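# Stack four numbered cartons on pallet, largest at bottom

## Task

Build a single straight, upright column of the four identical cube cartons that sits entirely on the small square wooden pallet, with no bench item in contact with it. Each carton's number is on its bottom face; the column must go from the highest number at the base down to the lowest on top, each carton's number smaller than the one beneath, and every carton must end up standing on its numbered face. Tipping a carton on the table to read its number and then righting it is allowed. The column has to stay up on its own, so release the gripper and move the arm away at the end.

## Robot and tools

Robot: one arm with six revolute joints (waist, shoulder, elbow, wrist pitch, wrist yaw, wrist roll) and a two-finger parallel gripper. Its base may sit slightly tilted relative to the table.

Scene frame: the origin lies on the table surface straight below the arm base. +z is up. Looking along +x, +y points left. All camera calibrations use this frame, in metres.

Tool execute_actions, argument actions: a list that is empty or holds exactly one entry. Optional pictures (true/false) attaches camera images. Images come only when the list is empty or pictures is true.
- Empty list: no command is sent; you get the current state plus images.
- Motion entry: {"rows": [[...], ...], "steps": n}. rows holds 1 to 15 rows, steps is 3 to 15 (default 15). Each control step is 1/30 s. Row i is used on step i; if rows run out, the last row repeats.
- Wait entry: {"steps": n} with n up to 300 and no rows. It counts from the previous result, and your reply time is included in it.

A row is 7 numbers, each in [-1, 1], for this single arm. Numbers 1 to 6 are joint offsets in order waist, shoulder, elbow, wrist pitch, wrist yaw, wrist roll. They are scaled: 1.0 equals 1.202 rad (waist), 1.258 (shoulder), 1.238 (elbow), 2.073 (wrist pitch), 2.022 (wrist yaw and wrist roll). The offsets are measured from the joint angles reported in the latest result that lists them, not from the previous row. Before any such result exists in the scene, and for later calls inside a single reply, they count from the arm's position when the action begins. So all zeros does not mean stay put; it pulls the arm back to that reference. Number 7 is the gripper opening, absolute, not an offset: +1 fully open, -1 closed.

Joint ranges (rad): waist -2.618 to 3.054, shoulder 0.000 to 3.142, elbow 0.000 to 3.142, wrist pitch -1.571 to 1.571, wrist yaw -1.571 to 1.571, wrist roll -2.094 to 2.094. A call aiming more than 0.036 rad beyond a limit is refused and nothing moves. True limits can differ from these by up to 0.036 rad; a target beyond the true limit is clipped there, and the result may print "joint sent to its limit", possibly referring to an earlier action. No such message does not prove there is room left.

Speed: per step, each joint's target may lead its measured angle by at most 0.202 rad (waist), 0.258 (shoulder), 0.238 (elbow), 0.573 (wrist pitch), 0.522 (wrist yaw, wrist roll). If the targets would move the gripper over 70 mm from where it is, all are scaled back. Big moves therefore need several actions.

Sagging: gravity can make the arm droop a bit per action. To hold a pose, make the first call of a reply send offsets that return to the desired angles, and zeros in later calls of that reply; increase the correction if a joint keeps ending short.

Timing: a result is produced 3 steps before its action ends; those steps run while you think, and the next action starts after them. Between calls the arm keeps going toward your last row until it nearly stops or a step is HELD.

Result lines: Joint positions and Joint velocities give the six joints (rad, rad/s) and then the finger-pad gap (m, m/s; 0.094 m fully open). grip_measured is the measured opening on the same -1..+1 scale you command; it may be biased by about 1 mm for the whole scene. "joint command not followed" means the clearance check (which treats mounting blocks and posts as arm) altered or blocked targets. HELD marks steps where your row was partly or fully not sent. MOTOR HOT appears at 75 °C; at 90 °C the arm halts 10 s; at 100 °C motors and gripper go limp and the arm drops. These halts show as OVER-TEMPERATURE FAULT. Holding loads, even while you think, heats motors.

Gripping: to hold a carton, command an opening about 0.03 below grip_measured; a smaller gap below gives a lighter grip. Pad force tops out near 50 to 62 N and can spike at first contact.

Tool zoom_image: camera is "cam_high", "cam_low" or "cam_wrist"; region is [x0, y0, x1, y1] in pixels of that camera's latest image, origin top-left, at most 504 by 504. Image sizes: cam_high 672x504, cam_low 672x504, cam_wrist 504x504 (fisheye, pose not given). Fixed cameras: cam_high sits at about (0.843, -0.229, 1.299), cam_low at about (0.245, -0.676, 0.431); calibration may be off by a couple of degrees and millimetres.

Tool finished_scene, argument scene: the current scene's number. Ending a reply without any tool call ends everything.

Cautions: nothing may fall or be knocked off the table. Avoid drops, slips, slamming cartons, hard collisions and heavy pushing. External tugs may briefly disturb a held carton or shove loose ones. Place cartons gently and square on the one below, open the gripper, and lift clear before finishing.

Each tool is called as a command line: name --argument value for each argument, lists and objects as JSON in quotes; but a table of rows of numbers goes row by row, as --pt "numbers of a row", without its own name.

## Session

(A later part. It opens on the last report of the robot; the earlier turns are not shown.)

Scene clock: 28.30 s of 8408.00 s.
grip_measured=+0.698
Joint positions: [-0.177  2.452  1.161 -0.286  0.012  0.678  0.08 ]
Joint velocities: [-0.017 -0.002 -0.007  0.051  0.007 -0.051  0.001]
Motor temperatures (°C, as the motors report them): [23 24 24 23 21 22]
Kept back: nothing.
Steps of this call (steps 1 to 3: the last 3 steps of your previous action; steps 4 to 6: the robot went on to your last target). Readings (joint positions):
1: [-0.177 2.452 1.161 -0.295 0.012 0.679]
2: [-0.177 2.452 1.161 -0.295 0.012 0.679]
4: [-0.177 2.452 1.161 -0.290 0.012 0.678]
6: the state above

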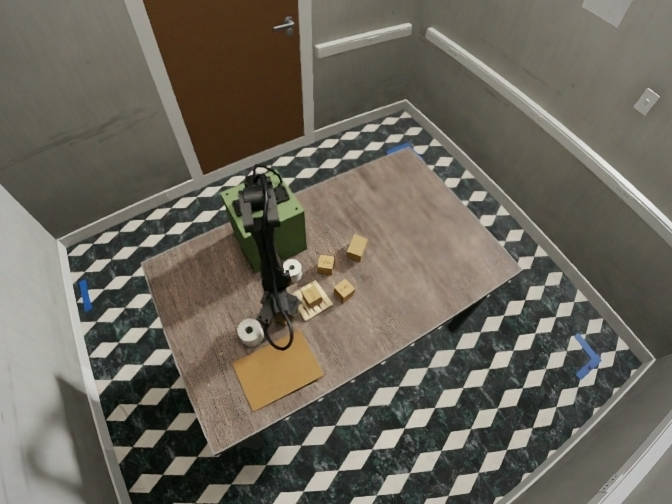

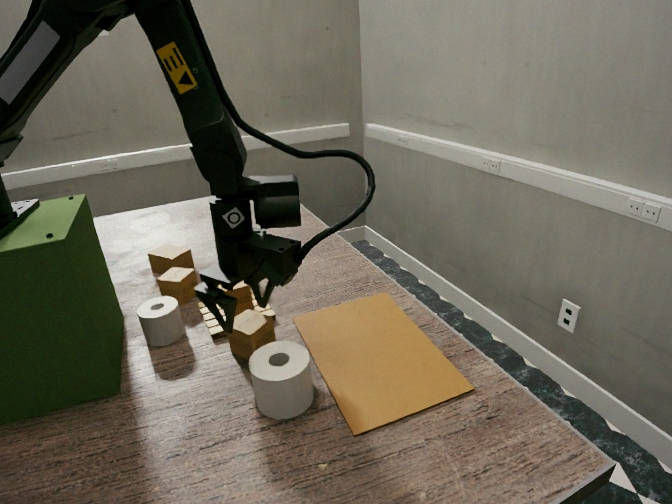

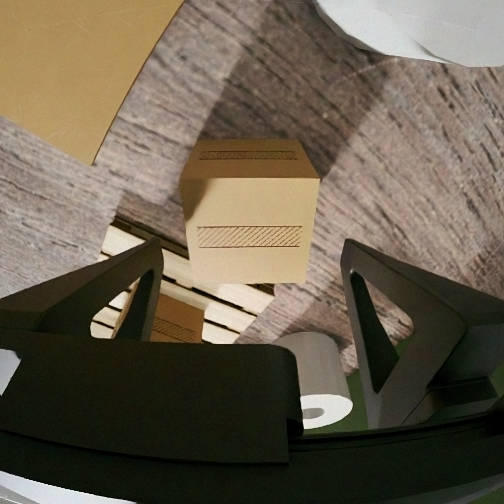

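execute_actions --actions '[{"rows": [[0,0.01,0.018,0.015,0,0,0.65],[0,0.022,0.021,0.021,0,0,0.6],[0,0.035,0.025,0.028,0,0,0.6],[0,0.048,0.029,0.034,0,0,0.6],[0,0.06,0.033,0.04,0,0,0.6],[0,0.071,0.036,0.045,0,0,0.6],[0,0.08,0.039,0.049,0,0,0.6],[0,0.087,0.041,0.052,0,0,0.6],[0,0.092,0.042,0.054,0,0,0.6],[0,0.095,0.042,0.054,0,0,0.6]], "steps": 15}]'

execute_actions --actions '[{"rows": [[0,0,0.015,0.012,0,0,0.6],[0,0,0.015,0.012,0,0,0.5],[0,0,0.015,0.012,0,0,0.4],[0,0,0.015,0.012,0,0,0.3],[0,0,0.015,0.012,0,0,0.24],[0,0,0.015,0.012,0,0,0.19],[0,0,0.015,0.012,0,0,0.15],[0,0,0.015,0.012,0,0,0.11],[0,0,0.015,0.012,0,0,0.09]], "steps": 14}]' --pictures true

Scene clock: 28.87 s of 8408.00 s.
grip_measured=+0.602
Joint positions: [-0.177  2.564  1.19  -0.21   0.012  0.677  0.075]
Joint velocities: [-0.007  0.134 -0.007  0.037 -0.051 -0.022  0.   ]
Motor temperatures (°C, as the motors report them): [23 24 24 23 21 22]
Steps of this call (steps 1 to 5: the robot went on to your last target; steps 6 to 17: the first 12 steps of this action). Readings (joint positions):
6: [-0.177 2.452 1.161 -0.282 0.012 0.677]
7: [-0.177 2.454 1.161 -0.279 0.012 0.677]
9: [-0.177 2.467 1.167 -0.268 0.012 0.677]
13: [-0.177 2.524 1.187 -0.226 0.012 0.677]
17: the state above

Scene clock: 29.33 s of 8408.00 s.
grip_measured=+0.138
Joint positions: [-0.177  2.568  1.19  -0.204  0.011  0.677  0.053]
Joint velocities: [-0.007 -0.002  0.017 -0.007 -0.051 -0.051 -0.   ]
Motor temperatures (°C, as the motors report them): [23 24 24 23 21 22]
Steps of this call (steps 1 to 3: the last 3 steps of your previous action; steps 4 to 14: the first 11 steps of this action, its rows measured from where the robot was after step 3). Readings (joint positions):
3: [-0.177 2.568 1.190 -0.209 0.012 0.677]
4: [-0.177 2.568 1.190 -0.207 0.012 0.677]
5: [-0.177 2.568 1.190 -0.205 0.012 0.677]
7: [-0.177 2.568 1.190 -0.205 0.012 0.677]
11: [-0.177 2.568 1.190 -0.204 0.011 0.677]
14: the state above

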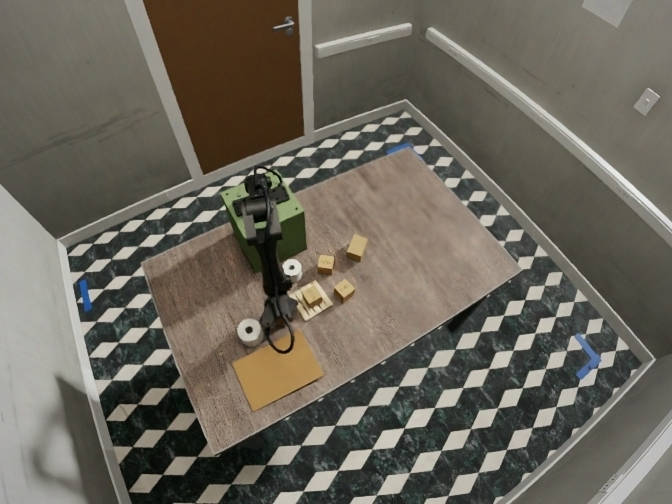

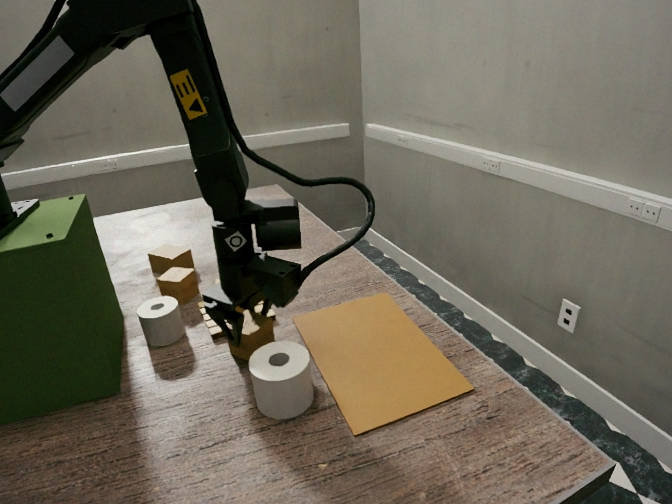

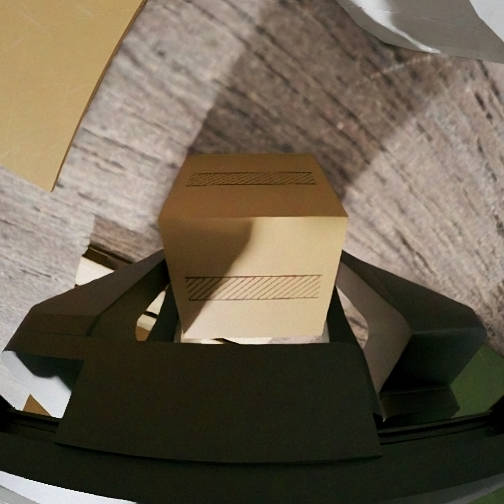

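execute_actions --actions '[{"rows": [[0,-0.02,0.01,-0.008,0,0,0.09],[0,-0.04,0.003,-0.02,0,0,0.09],[0,-0.065,-0.005,-0.033,0,0,0.09],[0,-0.09,-0.012,-0.046,0,0,0.09],[0,-0.115,-0.018,-0.059,0,0,0.09],[0,-0.14,-0.024,-0.072,0,0,0.09],[0,-0.165,-0.03,-0.085,0,0,0.09],[0,-0.19,-0.035,-0.098,0,0,0.09],[0,-0.215,-0.039,-0.11,0.02,0,0.09],[0,-0.235,-0.042,-0.12,0.06,0,0.09],[0,-0.252,-0.044,-0.129,0.11,0,0.09],[0,-0.265,-0.045,-0.135,0.17,0,0.09],[0,-0.274,-0.045,-0.14,0.23,0,0.09],[0,-0.28,-0.045,-0.142,0.29,0,0.09],[0,-0.28,-0.045,-0.142,0.35,0,0.09]], "steps": 15}]'

execute_actions --actions '[{"rows": [[0,-0.015,0,-0.02,0.26,0,0.09],[0,-0.015,0,-0.02,0.32,0,0.09],[0,-0.015,0,-0.02,0.38,0,0.09],[0,-0.015,0,-0.02,0.43,0,0.09],[0,-0.015,0,-0.02,0.46,0,0.09]], "steps": 15}]' --pictures true

zoom_image --camera "cam_low" --region '[100, 150, 320, 370]'

Scene clock: 30.10 s of 8408.00 s.
grip_measured=+0.138
Joint positions: [-0.177  2.288  1.157 -0.387  0.11   0.677  0.053]
Joint velocities: [-0.007 -0.808  0.007 -0.432  1.502 -0.037  0.001]
Motor temperatures (°C, as the motors report them): [23 24 24 23 21 22]
Steps of this call (steps 1 to 3: the last 3 steps of your previous action; steps 4 to 11: the robot went on to your last target; steps 12 to 23: the first 12 steps of this action). Readings (joint positions):
12: [-0.177 2.568 1.190 -0.204 0.011 0.677]
13: [-0.177 2.566 1.190 -0.206 0.011 0.677]
15: [-0.177 2.546 1.187 -0.232 0.011 0.677]
19: [-0.177 2.425 1.164 -0.312 0.011 0.677]
23: the state above

Scene clock: 30.60 s of 8408.00 s.
grip_measured=+0.138
Joint positions: [-0.177  2.223  1.157 -0.442  1.148  0.677  0.053]
Joint velocities: [-0.007 -0.007 -0.012 -0.022  0.667 -0.066  0.001]
Motor temperatures (°C, as the motors report them): [23 24 24 23 21 22]
Steps of this call (steps 1 to 3: the last 3 steps of your previous action; steps 4 to 15: the first 12 steps of this action, its rows measured from where the robot was after step 3). Readings (joint positions):
3: [-0.177 2.231 1.157 -0.420 0.336 0.677]
4: [-0.177 2.224 1.157 -0.424 0.431 0.677]
5: [-0.177 2.223 1.157 -0.426 0.528 0.677]
7: [-0.177 2.223 1.157 -0.433 0.719 0.677]
11: [-0.177 2.223 1.157 -0.440 1.024 0.677]
15: the state above

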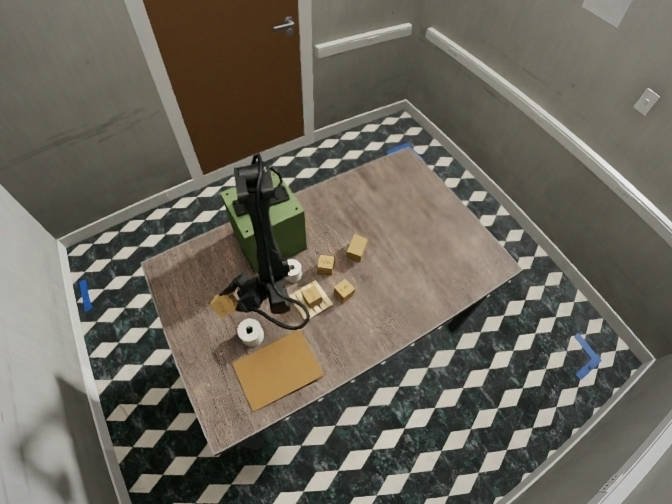

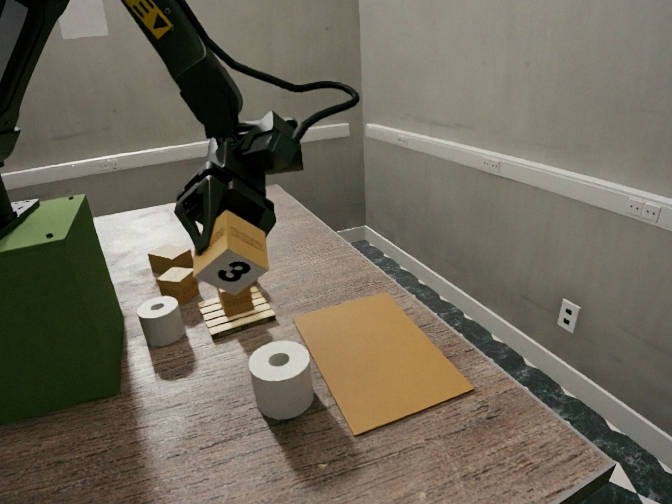

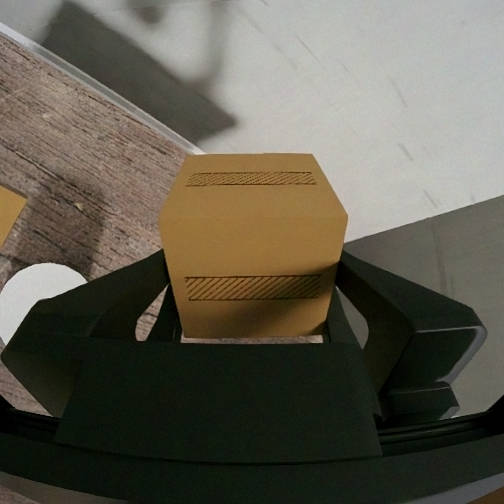

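Region (100, 150, 320, 370) of cam_low's 672x504 image, scaled by 2.291, with more detail than that image has.

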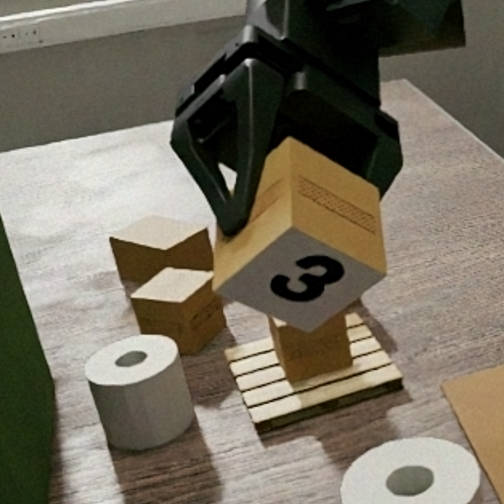

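execute_actions --actions '[{"rows": [[0,0,0,0,-0.04,-0.02,0.09],[0,0,-0.01,0.005,-0.10,-0.05,0.09],[-0.01,0,-0.03,0.015,-0.16,-0.08,0.09],[-0.025,0,-0.055,0.027,-0.22,-0.11,0.09],[-0.045,0,-0.08,0.04,-0.28,-0.14,0.09],[-0.068,0,-0.105,0.052,-0.34,-0.17,0.09],[-0.092,0,-0.13,0.064,-0.40,-0.20,0.09],[-0.116,0,-0.155,0.076,-0.46,-0.23,0.09],[-0.14,0,-0.18,0.088,-0.51,-0.26,0.09],[-0.162,0,-0.203,0.10,-0.545,-0.29,0.09],[-0.182,0,-0.223,0.11,-0.565,-0.31,0.09],[-0.199,0,-0.24,0.118,-0.57,-0.325,0.09],[-0.212,0,-0.252,0.124,-0.57,-0.335,0.09],[-0.221,0,-0.26,0.128,-0.57,-0.34,0.09],[-0.227,0,-0.263,0.129,-0.57,-0.34,0.09]], "steps": 15}]'

execute_actions --actions '[{"steps": 9}]'

Scene clock: 31.50 s of 8408.00 s.
grip_measured=+0.138
Joint positions: [-0.377  2.223  0.909 -0.294  0.275  0.216  0.053]
Joint velocities: [-0.862  0.017 -0.828  0.315 -1.897 -1.282 -0.001]
Motor temperatures (°C, as the motors report them): [23 24 24 23 21 22]
Steps of this call (steps 1 to 3: the last 3 steps of your previous action; steps 4 to 15: the robot went on to your last target; steps 16 to 27: the first 12 steps of this action). Readings (joint positions):
16: [-0.177 2.223 1.157 -0.444 1.201 0.671]
17: [-0.177 2.223 1.157 -0.443 1.154 0.655]
19: [-0.180 2.223 1.143 -0.427 1.016 0.596]
23: [-0.244 2.223 1.041 -0.354 0.633 0.418]
27: the state above

Scene clock: 31.80 s of 8408.00 s.
grip_measured=+0.138
Joint positions: [-0.453  2.223  0.834 -0.223  0.039  0.026  0.053]
Joint velocities: [-0.007 -0.012 -0.012  0.198 -0.242 -0.198  0.001]
Motor temperatures (°C, as the motors report them): [23 24 24 23 21 22]
Kept back: nothing.
Steps of this call (steps 1 to 3: the last 3 steps of your previous action; steps 4 to 9: the robot went on to your last target). Readings (joint positions):
1: [-0.404 2.223 0.883 -0.284 0.220 0.174]
2: [-0.426 2.223 0.862 -0.276 0.177 0.139]
4: [-0.449 2.223 0.839 -0.265 0.116 0.087]
8: [-0.453 2.223 0.834 -0.231 0.048 0.033]
9: the state above

execute_actions --actions '[{"rows": [[0,0.012,0.018,0.03,-0.021,-0.018,0.09],[0,0.028,0.021,0.04,-0.021,-0.018,0.09],[0,0.048,0.025,0.05,-0.021,-0.018,0.09],[0,0.07,0.03,0.06,-0.021,-0.018,0.09],[0,0.092,0.035,0.07,-0.021,-0.018,0.09],[0,0.114,0.041,0.08,-0.021,-0.018,0.09],[0,0.135,0.047,0.09,-0.021,-0.018,0.09],[0,0.154,0.053,0.099,-0.021,-0.018,0.09],[0,0.17,0.058,0.107,-0.021,-0.018,0.09],[0,0.183,0.062,0.113,-0.021,-0.018,0.09],[0,0.193,0.065,0.118,-0.021,-0.018,0.09],[0,0.201,0.067,0.121,-0.021,-0.018,0.09],[0,0.207,0.069,0.123,-0.021,-0.018,0.09],[0,0.21,0.069,0.123,-0.021,-0.018,0.09],[0,0.212,0.069,0.123,-0.021,-0.018,0.09]], "steps": 15}]'

execute_actions --actions '[{"steps": 10}]'

Scene clock: 32.37 s of 8408.00 s.
grip_measured=+0.137
Joint positions: [-0.453  2.451  0.887 -0.046  0.006 -0.003  0.053]
Joint velocities: [-0.002  0.462  0.042  0.286 -0.007 -0.022 -0.   ]
Motor temperatures (°C, as the motors report them): [23 24 24 23 21 22]
Steps of this call (steps 1 to 5: the robot went on to your last target; steps 6 to 17: the first 12 steps of this action). Readings (joint positions):
6: [-0.453 2.223 0.834 -0.202 0.013 0.004]
7: [-0.453 2.226 0.834 -0.196 0.012 0.002]
9: [-0.453 2.249 0.842 -0.173 0.009 0.000]
13: [-0.453 2.355 0.871 -0.103 0.007 -0.002]
17: the state above

Scene clock: 32.70 s of 8408.00 s.
grip_measured=+0.137
Joint positions: [-0.453  2.484  0.898  0.001  0.006 -0.004  0.053]
Joint velocities: [-0.002 -0.002  0.007  0.11  -0.022  0.007  0.   ]
Motor temperatures (°C, as the motors report them): [23 24 24 23 21 22]
Kept back: nothing.
Steps of this call (steps 1 to 3: the last 3 steps of your previous action; steps 4 to 10: the robot went on to your last target). Readings (joint positions):
1: [-0.453 2.465 0.889 -0.038 0.006 -0.003]
2: [-0.453 2.475 0.890 -0.031 0.006 -0.003]
4: [-0.453 2.483 0.891 -0.021 0.006 -0.003]
8: [-0.453 2.484 0.895 -0.006 0.006 -0.004]
10: the state above

execute_actions --actions '[{"rows": [[0,0.008,0.018,0.016,0,0,0.09],[0,0.011,0.018,0.017,0,0,0.09],[0,0.014,0.019,0.018,0,0,0.09],[0,0.017,0.019,0.019,0,0,0.09],[0,0.019,0.02,0.02,0,0,0.09],[0,0.021,0.02,0.02,0,0,0.09]], "steps": 13}]'

Scene clock: 33.10 s of 8408.00 s.
grip_measured=+0.137
Joint positions: [-0.453  2.494  0.898  0.019  0.006 -0.004  0.053]
Joint velocities: [-0.002  0.051 -0.007  0.081  0.051 -0.051 -0.001]
Motor temperatures (°C, as the motors report them): [23 24 24 23 21 22]
Steps of this call (steps 1 to 2: the robot went on to your last target; steps 3 to 12: the first 10 steps of this action). Readings (joint positions):
3: [-0.453 2.484 0.898 0.007 0.006 -0.004]
4: [-0.453 2.484 0.898 0.008 0.006 -0.004]
6: [-0.453 2.484 0.898 0.011 0.006 -0.004]
10: [-0.453 2.490 0.898 0.019 0.006 -0.004]
12: the state above

execute_actions --actions '[{"rows": [[0,0.014,0.018,0.013,0,0,0.09],[0,0.016,0.018,0.014,0,0,0.09],[0,0.018,0.019,0.015,0,0,0.09],[0,0.02,0.019,0.015,0,0,0.09]], "steps": 11}]' --pictures true

zoom_image --camera "cam_low" --region '[130, 300, 270, 440]'

Scene clock: 33.47 s of 8408.00 s.
grip_measured=+0.137
Joint positions: [-0.453  2.495  0.898  0.02   0.006 -0.004  0.053]
Joint velocities: [ 0.007 -0.017  0.007 -0.051 -0.007 -0.022  0.001]
Motor temperatures (°C, as the motors report them): [23 24 24 23 21 22]
Steps of this call (steps 1 to 3: the last 3 steps of your previous action; steps 4 to 11: the first 8 steps of this action). Readings (joint positions):
4: [-0.453 2.495 0.898 0.020 0.006 -0.004]
5: [-0.453 2.495 0.898 0.020 0.006 -0.004]
7: [-0.453 2.495 0.898 0.020 0.006 -0.004]
11: the state above

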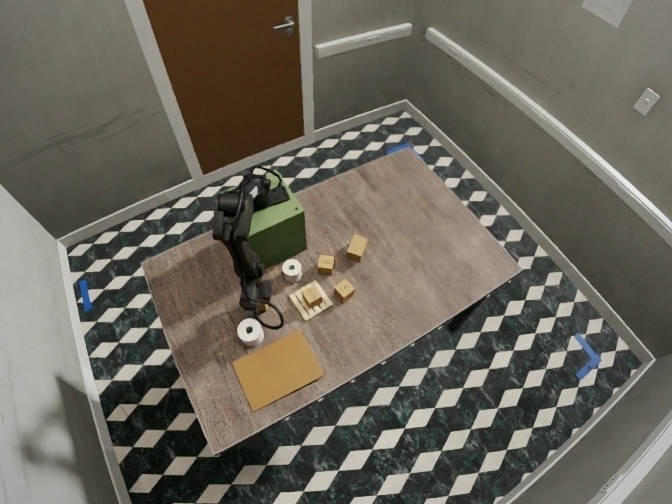

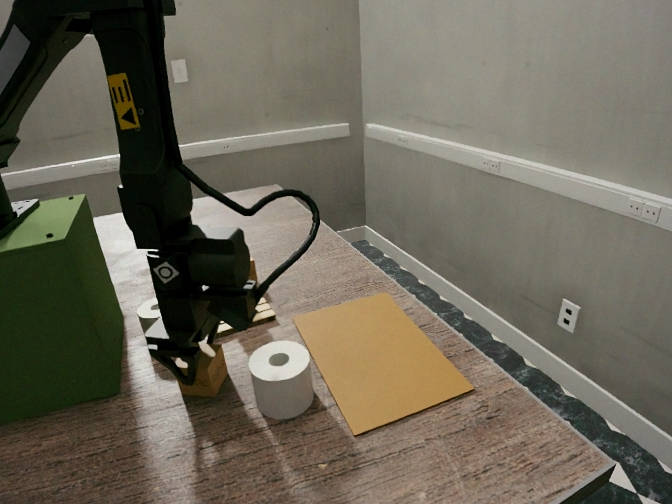

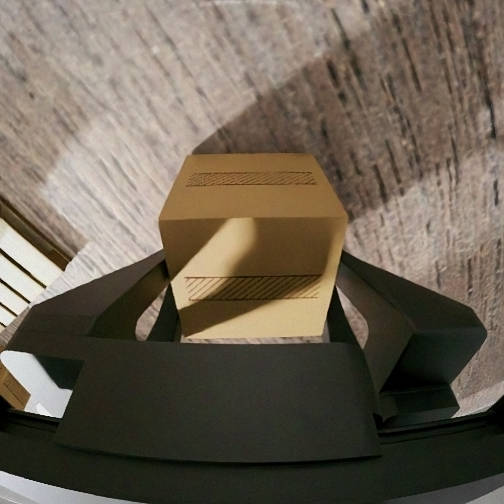

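Region (130, 300, 270, 440) of cam_low's 672x504 image, scaled by 3.600, with more detail than that image has.

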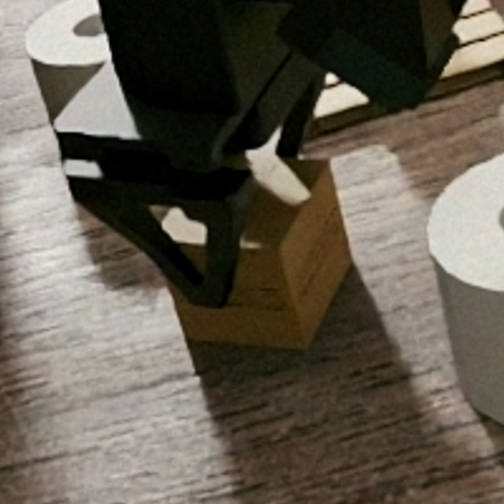

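execute_actions --actions '[{"rows": [[0,0.0,0.015,0.01,0,0,0.3],[0,0.0,0.015,0.01,0,0,0.55],[0,0.0,0.015,0.01,0,0,0.7],[0,-0.01,0.015,0.005,0,0,0.7],[0,-0.035,0.005,-0.015,0,0,0.7],[0,-0.065,-0.005,-0.032,0,0,0.7],[0,-0.095,-0.015,-0.048,0,0,0.7],[0,-0.125,-0.025,-0.063,0,0,0.7],[0,-0.155,-0.033,-0.078,0,0,0.7],[0.01,-0.185,-0.04,-0.093,0,-0.03,0.7],[0.03,-0.215,-0.04,-0.11,0,-0.07,0.7],[0.06,-0.24,-0.03,-0.128,0,-0.12,0.7],[0.10,-0.258,-0.01,-0.146,0,-0.17,0.7],[0.15,-0.265,0.02,-0.165,0,-0.22,0.7],[0.20,-0.262,0.055,-0.182,0,-0.27,0.7]], "steps": 15}]'

Scene clock: 34.50 s of 8408.00 s.
grip_measured=+0.698
Joint positions: [-0.441  2.28   0.867 -0.128  0.009 -0.072  0.08 ]
Joint velocities: [ 0.325 -1.17  -0.007 -0.799  0.066 -1.121 -0.   ]
Motor temperatures (°C, as the motors report them): [23 24 24 23 21 22]
Steps of this call (steps 1 to 3: the last 3 steps of your previous action; steps 4 to 15: the robot went on to your last target; steps 16 to 19: nothing new was sent; steps 20 to 31: the first 12 steps of this action). Readings (joint positions):
20: [-0.453 2.495 0.898 0.020 0.006 -0.004]
21: [-0.453 2.495 0.898 0.021 0.006 -0.004]
23: [-0.453 2.495 0.898 0.021 0.006 -0.004]
27: [-0.453 2.441 0.890 -0.030 0.006 -0.004]
31: the state above

execute_actions --actions '[{"rows": [[0.24,-0.08,0.11,-0.12,0,-0.28,0.7],[0.29,-0.065,0.14,-0.13,0,-0.325,0.7],[0.34,-0.05,0.17,-0.14,0,-0.37,0.7],[0.39,-0.035,0.20,-0.149,0,-0.415,0.7],[0.44,-0.02,0.232,-0.158,0,-0.46,0.7],[0.49,-0.003,0.264,-0.167,0,-0.50,0.7],[0.54,0.014,0.295,-0.176,0,-0.535,0.7],[0.586,0.03,0.323,-0.184,0,-0.565,0.7],[0.628,0.045,0.348,-0.191,0,-0.59,0.7],[0.665,0.058,0.37,-0.197,0,-0.61,0.7],[0.696,0.07,0.388,-0.202,0,-0.625,0.7],[0.721,0.08,0.403,-0.205,0,-0.633,0.7],[0.74,0.087,0.414,-0.207,0,-0.638,0.7],[0.753,0.092,0.421,-0.209,0.005,-0.638,0.7],[0.76,0.095,0.426,-0.209,0.005,-0.638,0.7]], "steps": 15}]'

execute_actions --actions '[{"steps": 10}]'

Scene clock: 35.13 s of 8408.00 s.
grip_measured=+0.698
Joint positions: [ 0.368  2.339  1.325 -0.443  0.022 -1.144  0.08 ]
Joint velocities: [ 1.448  0.369  0.706 -0.183 -0.081 -1.326  0.   ]
Motor temperatures (°C, as the motors report them): [23 24 24 23 21 22]
Steps of this call (steps 1 to 3: the last 3 steps of your previous action; steps 4 to 7: the robot went on to your last target; steps 8 to 19: the first 12 steps of this action). Readings (joint positions):
8: [-0.180 2.173 0.969 -0.273 0.004 -0.464]
9: [-0.163 2.176 0.980 -0.299 0.008 -0.513]
11: [-0.099 2.197 1.029 -0.353 0.019 -0.633]
15: [0.130 2.271 1.185 -0.411 0.025 -0.905]
19: the state above

Scene clock: 35.47 s of 8408.00 s.
grip_measured=+0.698
Joint positions: [ 0.485  2.391  1.375 -0.526  0.016 -1.334  0.08 ]
Joint velocities: [-0.188  0.022 -0.022 -0.183  0.051 -0.198 -0.001]
Motor temperatures (°C, as the motors report them): [23 24 24 23 21 22]
Kept back: nothing.
Steps of this call (steps 1 to 3: the last 3 steps of your previous action; steps 4 to 10: the robot went on to your last target). Readings (joint positions):
1: [0.414 2.351 1.346 -0.450 0.019 -1.186]
2: [0.453 2.361 1.361 -0.458 0.017 -1.221]
4: [0.500 2.375 1.375 -0.476 0.013 -1.270]
8: [0.500 2.389 1.375 -0.514 0.012 -1.321]
10: the state above

execute_actions --actions '[{"rows": [[-0.01,0.012,0.016,0.0,0,-0.014,0.7],[-0.01,0.026,0.018,0.01,0,-0.014,0.7],[-0.01,0.042,0.02,0.02,0,-0.014,0.7],[-0.01,0.058,0.022,0.03,0,-0.014,0.7],[-0.01,0.074,0.025,0.04,0,-0.014,0.7],[-0.01,0.088,0.027,0.048,0,-0.014,0.7],[-0.01,0.10,0.029,0.054,0,-0.014,0.7],[-0.01,0.109,0.031,0.058,0,-0.014,0.7],[-0.01,0.116,0.032,0.06,0,-0.014,0.7],[-0.01,0.12,0.033,0.061,0,-0.014,0.7],[-0.01,0.122,0.033,0.061,0,-0.014,0.7]], "steps": 15}]'

execute_actions --actions '[{"steps": 8}]' --pictures true

Scene clock: 36.03 s of 8408.00 s.
grip_measured=+0.698
Joint positions: [ 0.473  2.541  1.392 -0.436  0.021 -1.355  0.08 ]
Joint velocities: [ 0.012  0.242  0.002  0.066 -0.007 -0.037 -0.001]
Motor temperatures (°C, as the motors report them): [23 24 24 23 21 22]
Steps of this call (steps 1 to 5: the robot went on to your last target; steps 6 to 17: the first 12 steps of this action). Readings (joint positions):
6: [0.473 2.391 1.375 -0.534 0.021 -1.350]
7: [0.473 2.393 1.375 -0.532 0.021 -1.351]
9: [0.473 2.407 1.378 -0.517 0.021 -1.352]
13: [0.473 2.481 1.392 -0.461 0.021 -1.354]
17: the state above

Scene clock: 36.30 s of 8408.00 s.
grip_measured=+0.698
Joint positions: [ 0.473  2.55   1.392 -0.419  0.021 -1.355  0.08 ]
Joint velocities: [-0.002  0.002 -0.002  0.037 -0.051 -0.022  0.   ]
Motor temperatures (°C, as the motors report them): [23 24 24 23 21 22]
Kept back: nothing.
Steps of this call (steps 1 to 3: the last 3 steps of your previous action; steps 4 to 8: the robot went on to your last target). Readings (joint positions):
1: [0.473 2.547 1.392 -0.435 0.021 -1.355]
2: [0.473 2.550 1.392 -0.435 0.021 -1.355]
4: [0.473 2.550 1.392 -0.430 0.021 -1.355]
8: the state above

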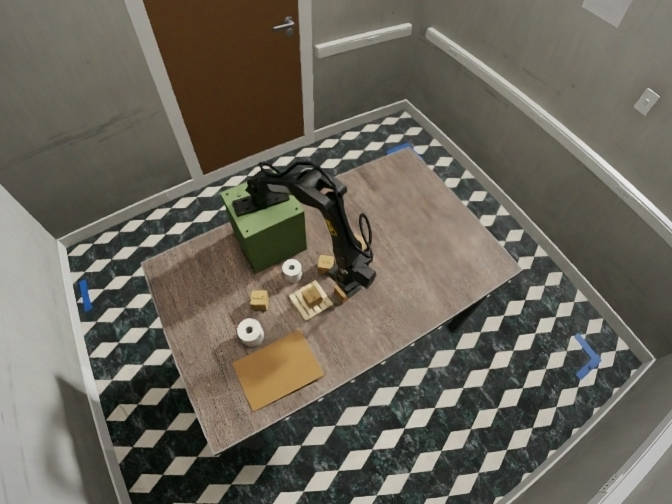

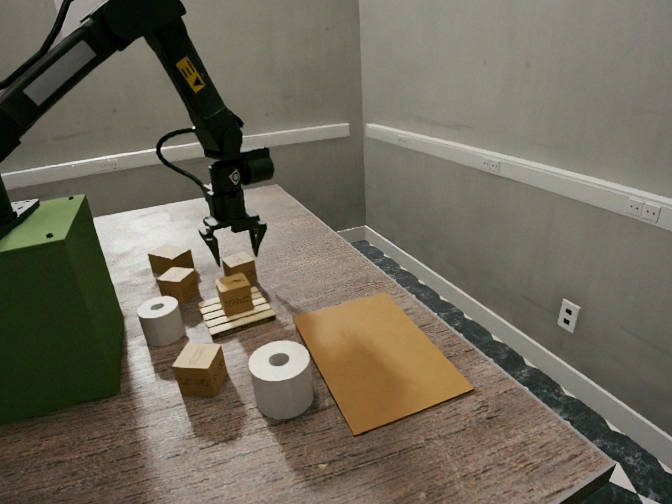

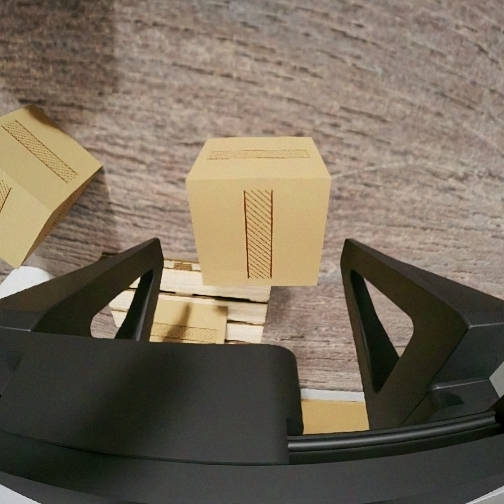

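execute_actions --actions '[{"rows": [[0,0.01,0.022,0.015,0,0,0.7],[0,0.02,0.027,0.02,0,0,0.7],[0,0.031,0.032,0.026,0,0,0.65],[0,0.042,0.036,0.031,0,0,0.65],[0,0.052,0.04,0.035,0,0,0.6],[0,0.061,0.043,0.039,0,0,0.6],[0,0.068,0.046,0.041,0,0,0.6],[0,0.073,0.048,0.043,0,0,0.6],[0,0.076,0.048,0.043,0,0,0.6],[0,0.078,0.048,0.043,0,0,0.6]], "steps": 15}]'

execute_actions --actions '[{"rows": [[0,0,0.015,0.013,0,0,0.5],[0,0,0.015,0.013,0,0,0.4],[0,0,0.015,0.013,0,0,0.3],[0,0,0.015,0.013,0,0,0.24],[0,0,0.015,0.013,0,0,0.19],[0,0,0.015,0.013,0,0,0.15],[0,0,0.015,0.013,0,0,0.11],[0,0,0.015,0.013,0,0,0.09]], "steps": 13}]' --pictures true

Scene clock: 36.83 s of 8408.00 s.
grip_measured=+0.602
Joint positions: [ 0.473  2.639  1.429 -0.353  0.022 -1.355  0.075]
Joint velocities: [ 0.007  0.12   0.007 -0.007  0.007 -0.037  0.   ]
Motor temperatures (°C, as the motors report them): [23 25 24 23 21 22]
Steps of this call (steps 1 to 4: the robot went on to your last target; steps 5 to 16: the first 12 steps of this action). Readings (joint positions):
5: [0.473 2.550 1.392 -0.415 0.021 -1.355]
6: [0.473 2.551 1.393 -0.412 0.021 -1.355]
8: [0.473 2.563 1.404 -0.403 0.022 -1.355]
12: [0.473 2.608 1.428 -0.365 0.022 -1.355]
16: the state above

Scene clock: 37.27 s of 8408.00 s.
grip_measured=+0.136
Joint positions: [ 0.473  2.644  1.429 -0.343  0.023 -1.355  0.053]
Joint velocities: [-0.002 -0.007 -0.002  0.051 -0.037  0.007  0.   ]
Motor temperatures (°C, as the motors report them): [23 25 24 23 21 22]
Steps of this call (steps 1 to 3: the last 3 steps of your previous action; steps 4 to 13: the first 10 steps of this action, its rows measured from where the robot was after step 3). Readings (joint positions):
3: [0.473 2.644 1.429 -0.353 0.022 -1.355]
4: [0.473 2.644 1.429 -0.352 0.022 -1.355]
5: [0.473 2.644 1.429 -0.349 0.022 -1.355]
7: [0.473 2.644 1.429 -0.345 0.022 -1.355]
11: [0.473 2.644 1.429 -0.344 0.023 -1.355]
13: the state above

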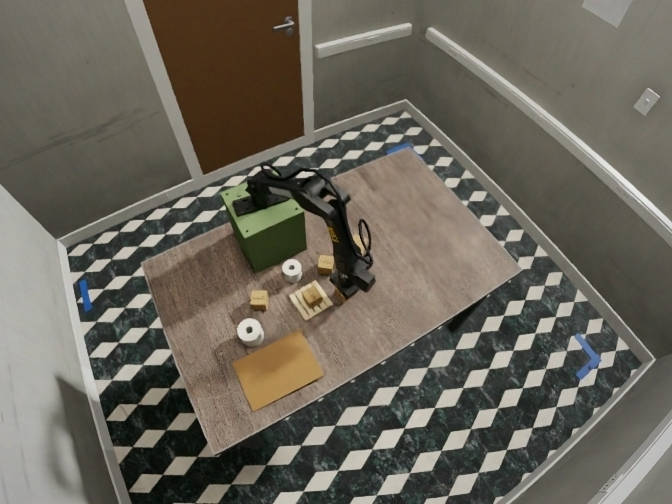

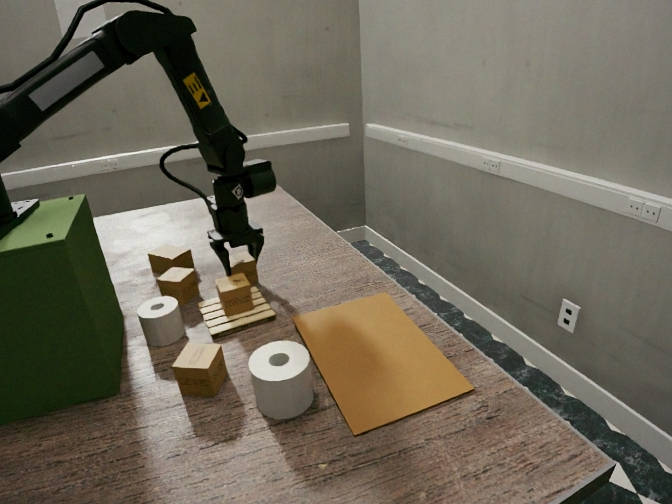

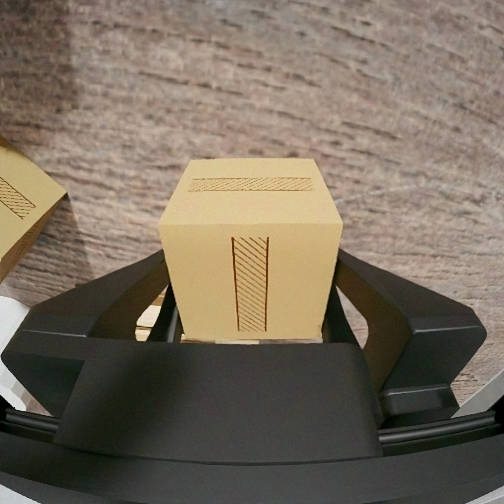

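execute_actions --actions '[{"rows": [[0,-0.015,0.01,-0.005,0,0,0.09],[0,-0.032,0.002,-0.015,0,0,0.09],[0,-0.052,-0.008,-0.026,0,0,0.09],[0,-0.074,-0.016,-0.037,0,0,0.09],[0,-0.096,-0.023,-0.048,0,0,0.09],[0,-0.118,-0.03,-0.059,0,0,0.09],[0,-0.14,-0.036,-0.07,0,0,0.09],[0,-0.162,-0.042,-0.081,0,0,0.09],[0,-0.183,-0.047,-0.091,0,-0.01,0.09],[0,-0.202,-0.052,-0.10,0,-0.02,0.09],[0,-0.22,-0.06,-0.106,0,-0.03,0.09],[-0.01,-0.236,-0.075,-0.106,0,-0.04,0.09],[-0.03,-0.25,-0.10,-0.10,0,-0.05,0.09],[-0.055,-0.263,-0.13,-0.09,0,-0.06,0.09],[-0.08,-0.276,-0.16,-0.078,0,-0.07,0.09]], "steps": 15}]'

Scene clock: 38.03 s of 8408.00 s.
grip_measured=+0.136
Joint positions: [ 0.473  2.409  1.374 -0.485  0.024 -1.382  0.053]
Joint velocities: [-0.002 -0.886 -0.198 -0.271 -0.022 -0.315 -0.001]
Motor temperatures (°C, as the motors report them): [23 25 24 23 21 22]
Steps of this call (steps 1 to 3: the last 3 steps of your previous action; steps 4 to 11: the robot went on to your last target; steps 12 to 23: the first 12 steps of this action). Readings (joint positions):
12: [0.473 2.644 1.429 -0.342 0.023 -1.355]
13: [0.473 2.643 1.429 -0.343 0.023 -1.355]
15: [0.473 2.630 1.426 -0.357 0.024 -1.355]
19: [0.473 2.535 1.394 -0.423 0.024 -1.355]
23: the state above

execute_actions --actions '[{"rows": [[-0.10,-0.098,-0.135,0.0,0,-0.065,0.09],[-0.122,-0.107,-0.156,0.01,0,-0.072,0.09],[-0.144,-0.116,-0.177,0.02,0,-0.078,0.09],[-0.166,-0.125,-0.197,0.029,0,-0.084,0.09],[-0.186,-0.133,-0.216,0.037,0,-0.088,0.09],[-0.203,-0.14,-0.232,0.044,0,-0.091,0.09],[-0.217,-0.145,-0.245,0.05,0,-0.093,0.09],[-0.228,-0.149,-0.255,0.054,0,-0.0945,0.09],[-0.236,-0.152,-0.262,0.056,0,-0.0945,0.09],[-0.241,-0.154,-0.266,0.058,0,-0.0945,0.09],[-0.243,-0.154,-0.268,0.058,0,-0.0945,0.09]], "steps": 15}]'

execute_actions --actions '[{"steps": 9}]' --pictures true

zoom_image --camera "cam_low" --region '[170, 200, 310, 340]'

Scene clock: 38.63 s of 8408.00 s.
grip_measured=+0.136
Joint positions: [ 0.176  2.25   1.054 -0.415  0.035 -1.554  0.053]
Joint velocities: [-0.105 -0.071 -0.056  0.125  0.051 -0.11   0.001]
Motor temperatures (°C, as the motors report them): [23 25 24 23 21 22]
Steps of this call (steps 1 to 3: the last 3 steps of your previous action; steps 4 to 6: the robot went on to your last target; steps 7 to 18: the first 12 steps of this action). Readings (joint positions):
7: [0.376 2.296 1.252 -0.479 0.026 -1.466]
8: [0.360 2.295 1.234 -0.476 0.027 -1.477]
10: [0.324 2.291 1.188 -0.460 0.027 -1.498]
14: [0.230 2.268 1.093 -0.432 0.029 -1.535]
18: the state above

Scene clock: 38.93 s of 8408.00 s.
grip_measured=+0.136
Joint positions: [ 0.175  2.242  1.053 -0.38   0.035 -1.564  0.053]
Joint velocities: [ 0.007 -0.002  0.002  0.051 -0.037 -0.007 -0.001]
Motor temperatures (°C, as the motors report them): [23 25 24 23 21 22]
Kept back: nothing.
Steps of this call (steps 1 to 3: the last 3 steps of your previous action; steps 4 to 9: the robot went on to your last target). Readings (joint positions):
1: [0.174 2.248 1.053 -0.410 0.035 -1.556]
2: [0.174 2.247 1.053 -0.405 0.035 -1.558]
4: [0.175 2.244 1.053 -0.393 0.035 -1.561]
8: [0.175 2.242 1.053 -0.381 0.035 -1.564]
9: the state above

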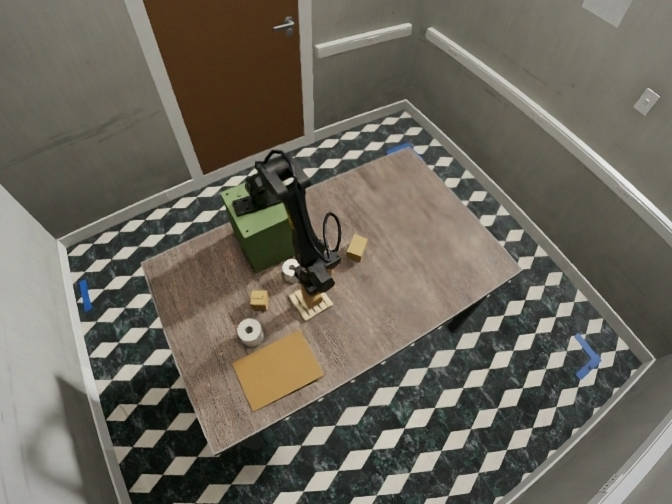

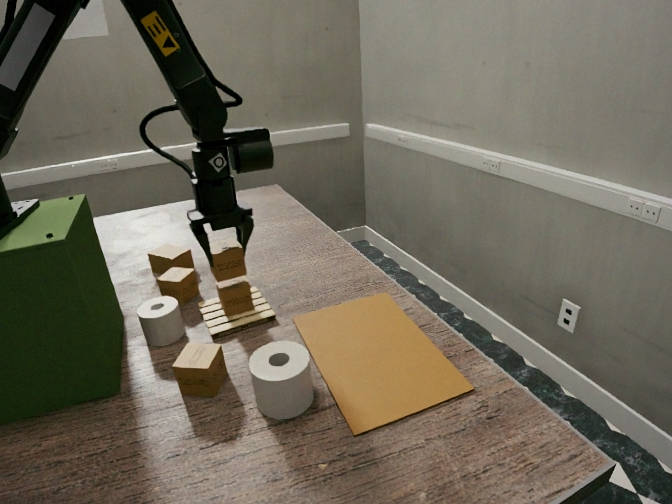

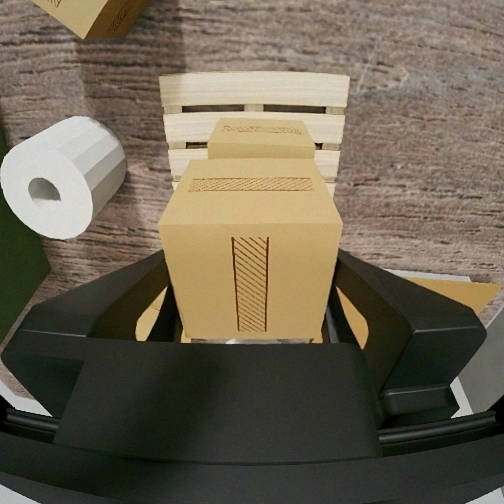

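Region (170, 200, 310, 340) of cam_low's 672x504 image, scaled by 3.600, with more detail than that image has.

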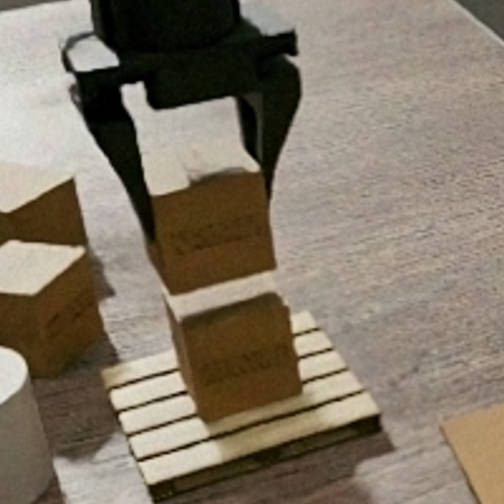

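execute_actions --actions '[{"rows": [[0,0.006,0.025,0.012,-0.0115,0.014,0.09],[0,0.012,0.03,0.016,-0.0115,0.014,0.09],[0,0.019,0.033,0.019,-0.0115,0.014,0.09],[0,0.026,0.035,0.022,-0.0115,0.014,0.09],[0,0.033,0.035,0.024,-0.0115,0.014,0.09],[0,0.039,0.035,0.025,-0.0115,0.014,0.09],[0,0.043,0.035,0.025,-0.0115,0.014,0.09],[0,0.046,0.035,0.025,-0.0115,0.014,0.09],[0,0.048,0.035,0.025,-0.0115,0.014,0.09]], "steps": 15}]'

execute_actions --actions '[{"steps": 5}]' --pictures true

zoom_image --camera "cam_low" --region '[170, 200, 310, 340]'

Scene clock: 39.70 s of 8408.00 s.
grip_measured=+0.136
Joint positions: [ 0.175  2.294  1.076 -0.342  0.032 -1.544  0.053]
Joint velocities: [ 0.002  0.085  0.012  0.007  0.007 -0.022 -0.001]
Motor temperatures (°C, as the motors report them): [23 25 24 23 21 22]
Steps of this call (steps 1 to 11: the robot went on to your last target; steps 12 to 23: the first 12 steps of this action). Readings (joint positions):
12: [0.175 2.242 1.053 -0.376 0.035 -1.562]
13: [0.175 2.242 1.055 -0.376 0.034 -1.558]
15: [0.175 2.248 1.063 -0.371 0.033 -1.553]
19: [0.175 2.274 1.076 -0.345 0.032 -1.547]
23: the state above

Scene clock: 39.87 s of 8408.00 s.
grip_measured=+0.136
Joint positions: [ 0.175  2.295  1.076 -0.34   0.031 -1.543  0.053]
Joint velocities: [-0.007  0.002  0.002 -0.007 -0.022  0.007  0.   ]
Motor temperatures (°C, as the motors report them): [23 25 24 23 21 22]
Kept back: nothing.
Steps of this call (steps 1 to 3: the last 3 steps of your previous action; steps 4 to 5: the robot went on to your last target). Readings (joint positions):
1: [0.175 2.295 1.076 -0.342 0.032 -1.544]
2: [0.175 2.295 1.076 -0.342 0.032 -1.544]
4: [0.175 2.295 1.076 -0.341 0.031 -1.543]
5: the state above

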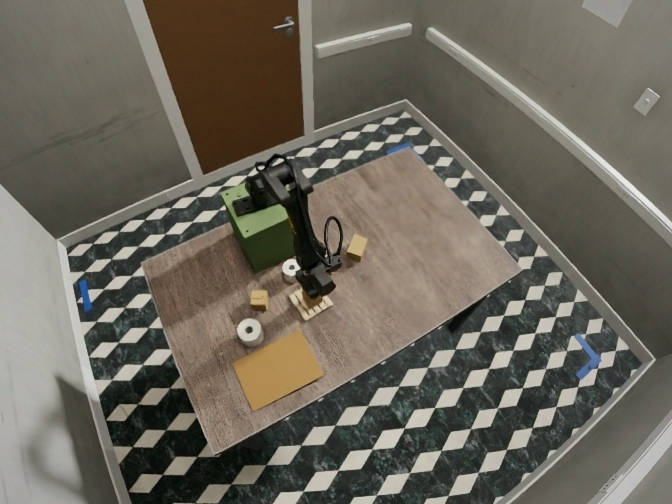

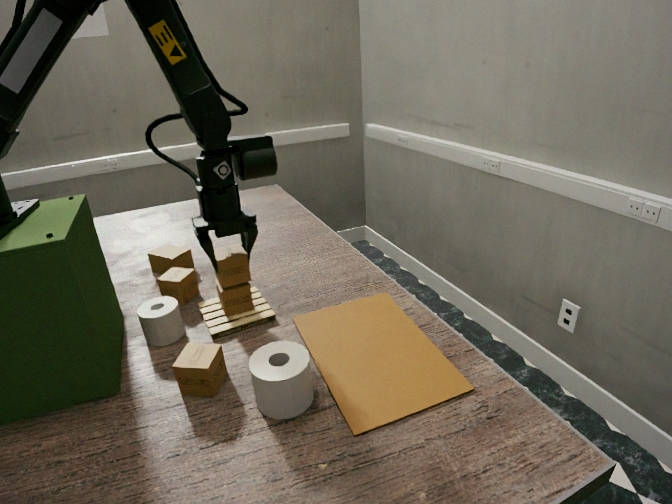

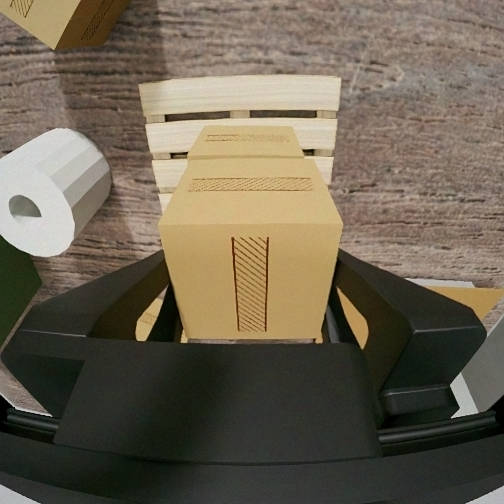

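Region (170, 200, 310, 340) of cam_low's 672x504 image, scaled by 3.600, with more detail than that image has.

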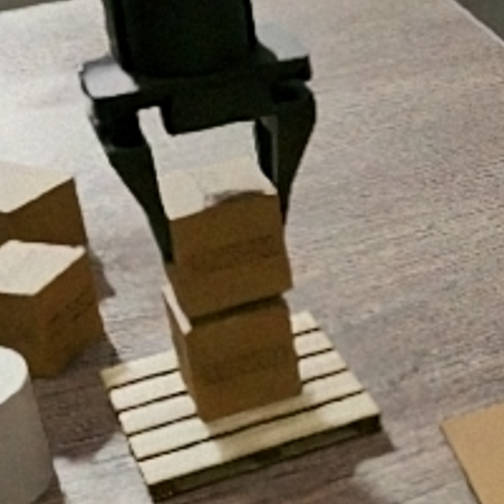

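execute_actions --actions '[{"rows": [[0,0.008,0.016,0.003,-0.005,0,0.09],[0,0.011,0.016,0.003,-0.005,0,0.09],[0,0.014,0.016,0.003,-0.005,0,0.09],[0,0.017,0.016,0.003,-0.005,0,0.09],[0,0.019,0.016,0.003,-0.005,0,0.09],[0,0.021,0.016,0.003,-0.005,0,0.09],[0,0.023,0.016,0.003,-0.005,0,0.09]], "steps": 15}]' --pictures true

zoom_image --camera "cam_low" --region '[170, 200, 310, 340]'

Scene clock: 40.43 s of 8408.00 s.
grip_measured=+0.136
Joint positions: [ 0.175  2.314  1.076 -0.339  0.031 -1.543  0.053]
Joint velocities: [-0.012  0.012  0.002 -0.022  0.022 -0.051 -0.001]
Motor temperatures (°C, as the motors report them): [23 25 24 23 21 22]
Steps of this call (steps 1 to 5: the robot went on to your last target; steps 6 to 17: the first 12 steps of this action). Readings (joint positions):
6: [0.175 2.295 1.076 -0.340 0.031 -1.543]
7: [0.175 2.295 1.076 -0.340 0.031 -1.543]
9: [0.175 2.295 1.076 -0.340 0.031 -1.543]
13: [0.175 2.305 1.076 -0.339 0.031 -1.543]
17: the state above

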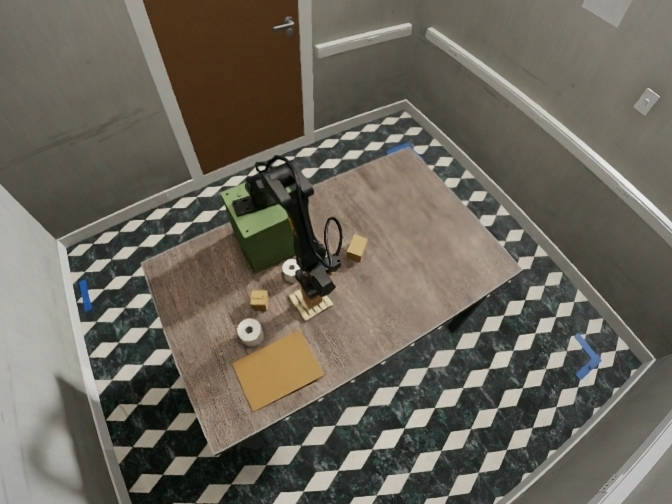

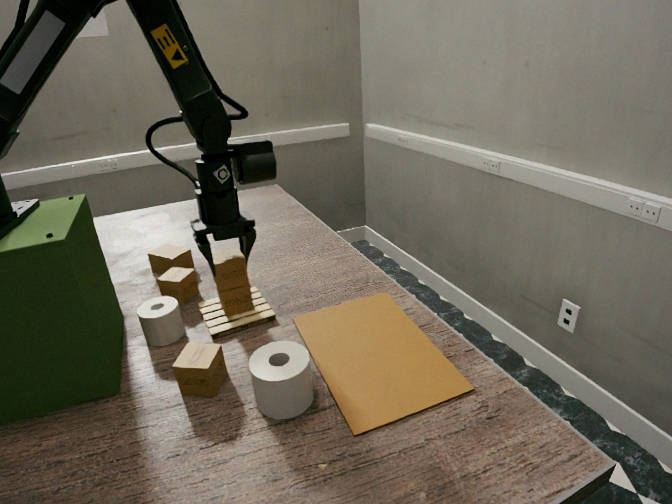

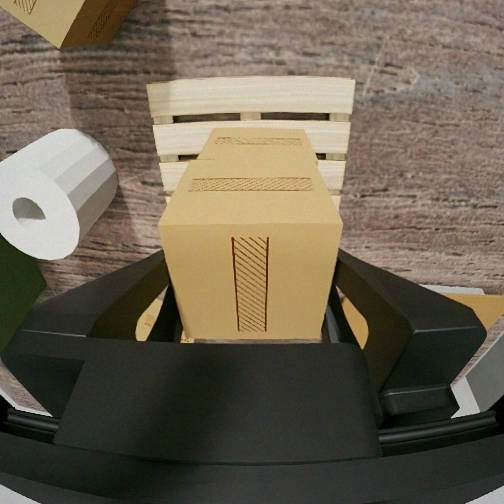

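Region (170, 200, 310, 340) of cam_low's 672x504 image, scaled by 3.600, with more detail than that image has.

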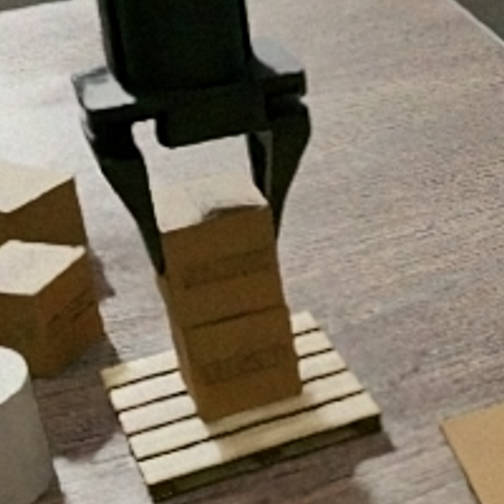

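execute_actions --actions '[{"rows": [[0,0.0,0.015,0.0,0,0,0.25],[0,0.0,0.015,0.0,0,0,0.5],[0,0.0,0.015,0.0,0,0,0.7],[0,-0.01,0.015,0.0,0,0,0.7],[0,-0.03,0.012,-0.012,0,0,0.7],[0,-0.05,0.012,-0.025,0,0,0.7],[0,-0.07,0.012,-0.038,0,0,0.7],[0,-0.09,0.012,-0.05,0,0,0.7],[0,-0.11,0.012,-0.062,0,0,0.7],[0,-0.125,0.012,-0.072,0,0,0.7],[0,-0.137,0.012,-0.078,0,0,0.7],[0.01,-0.147,0.0,-0.078,0,0.03,0.7],[0.03,-0.158,-0.02,-0.072,0,0.07,0.7],[0.06,-0.17,-0.045,-0.064,0,0.12,0.7],[0.095,-0.183,-0.07,-0.056,0,0.17,0.7]], "steps": 15}]'

Scene clock: 41.30 s of 8408.00 s.
grip_measured=+0.698
Joint positions: [ 0.175  2.182  1.076 -0.429  0.032 -1.534  0.08 ]
Joint velocities: [ 0.012 -0.716 -0.012 -0.3    0.022  0.33  -0.002]
Motor temperatures (°C, as the motors report them): [23 25 24 23 21 22]
Steps of this call (steps 1 to 3: the last 3 steps of your previous action; steps 4 to 14: the robot went on to your last target; steps 15 to 26: the first 12 steps of this action). Readings (joint positions):
15: [0.175 2.314 1.076 -0.339 0.031 -1.543]
16: [0.175 2.314 1.076 -0.339 0.031 -1.543]
18: [0.175 2.314 1.076 -0.339 0.032 -1.543]
22: [0.175 2.283 1.076 -0.369 0.032 -1.543]
26: the state above


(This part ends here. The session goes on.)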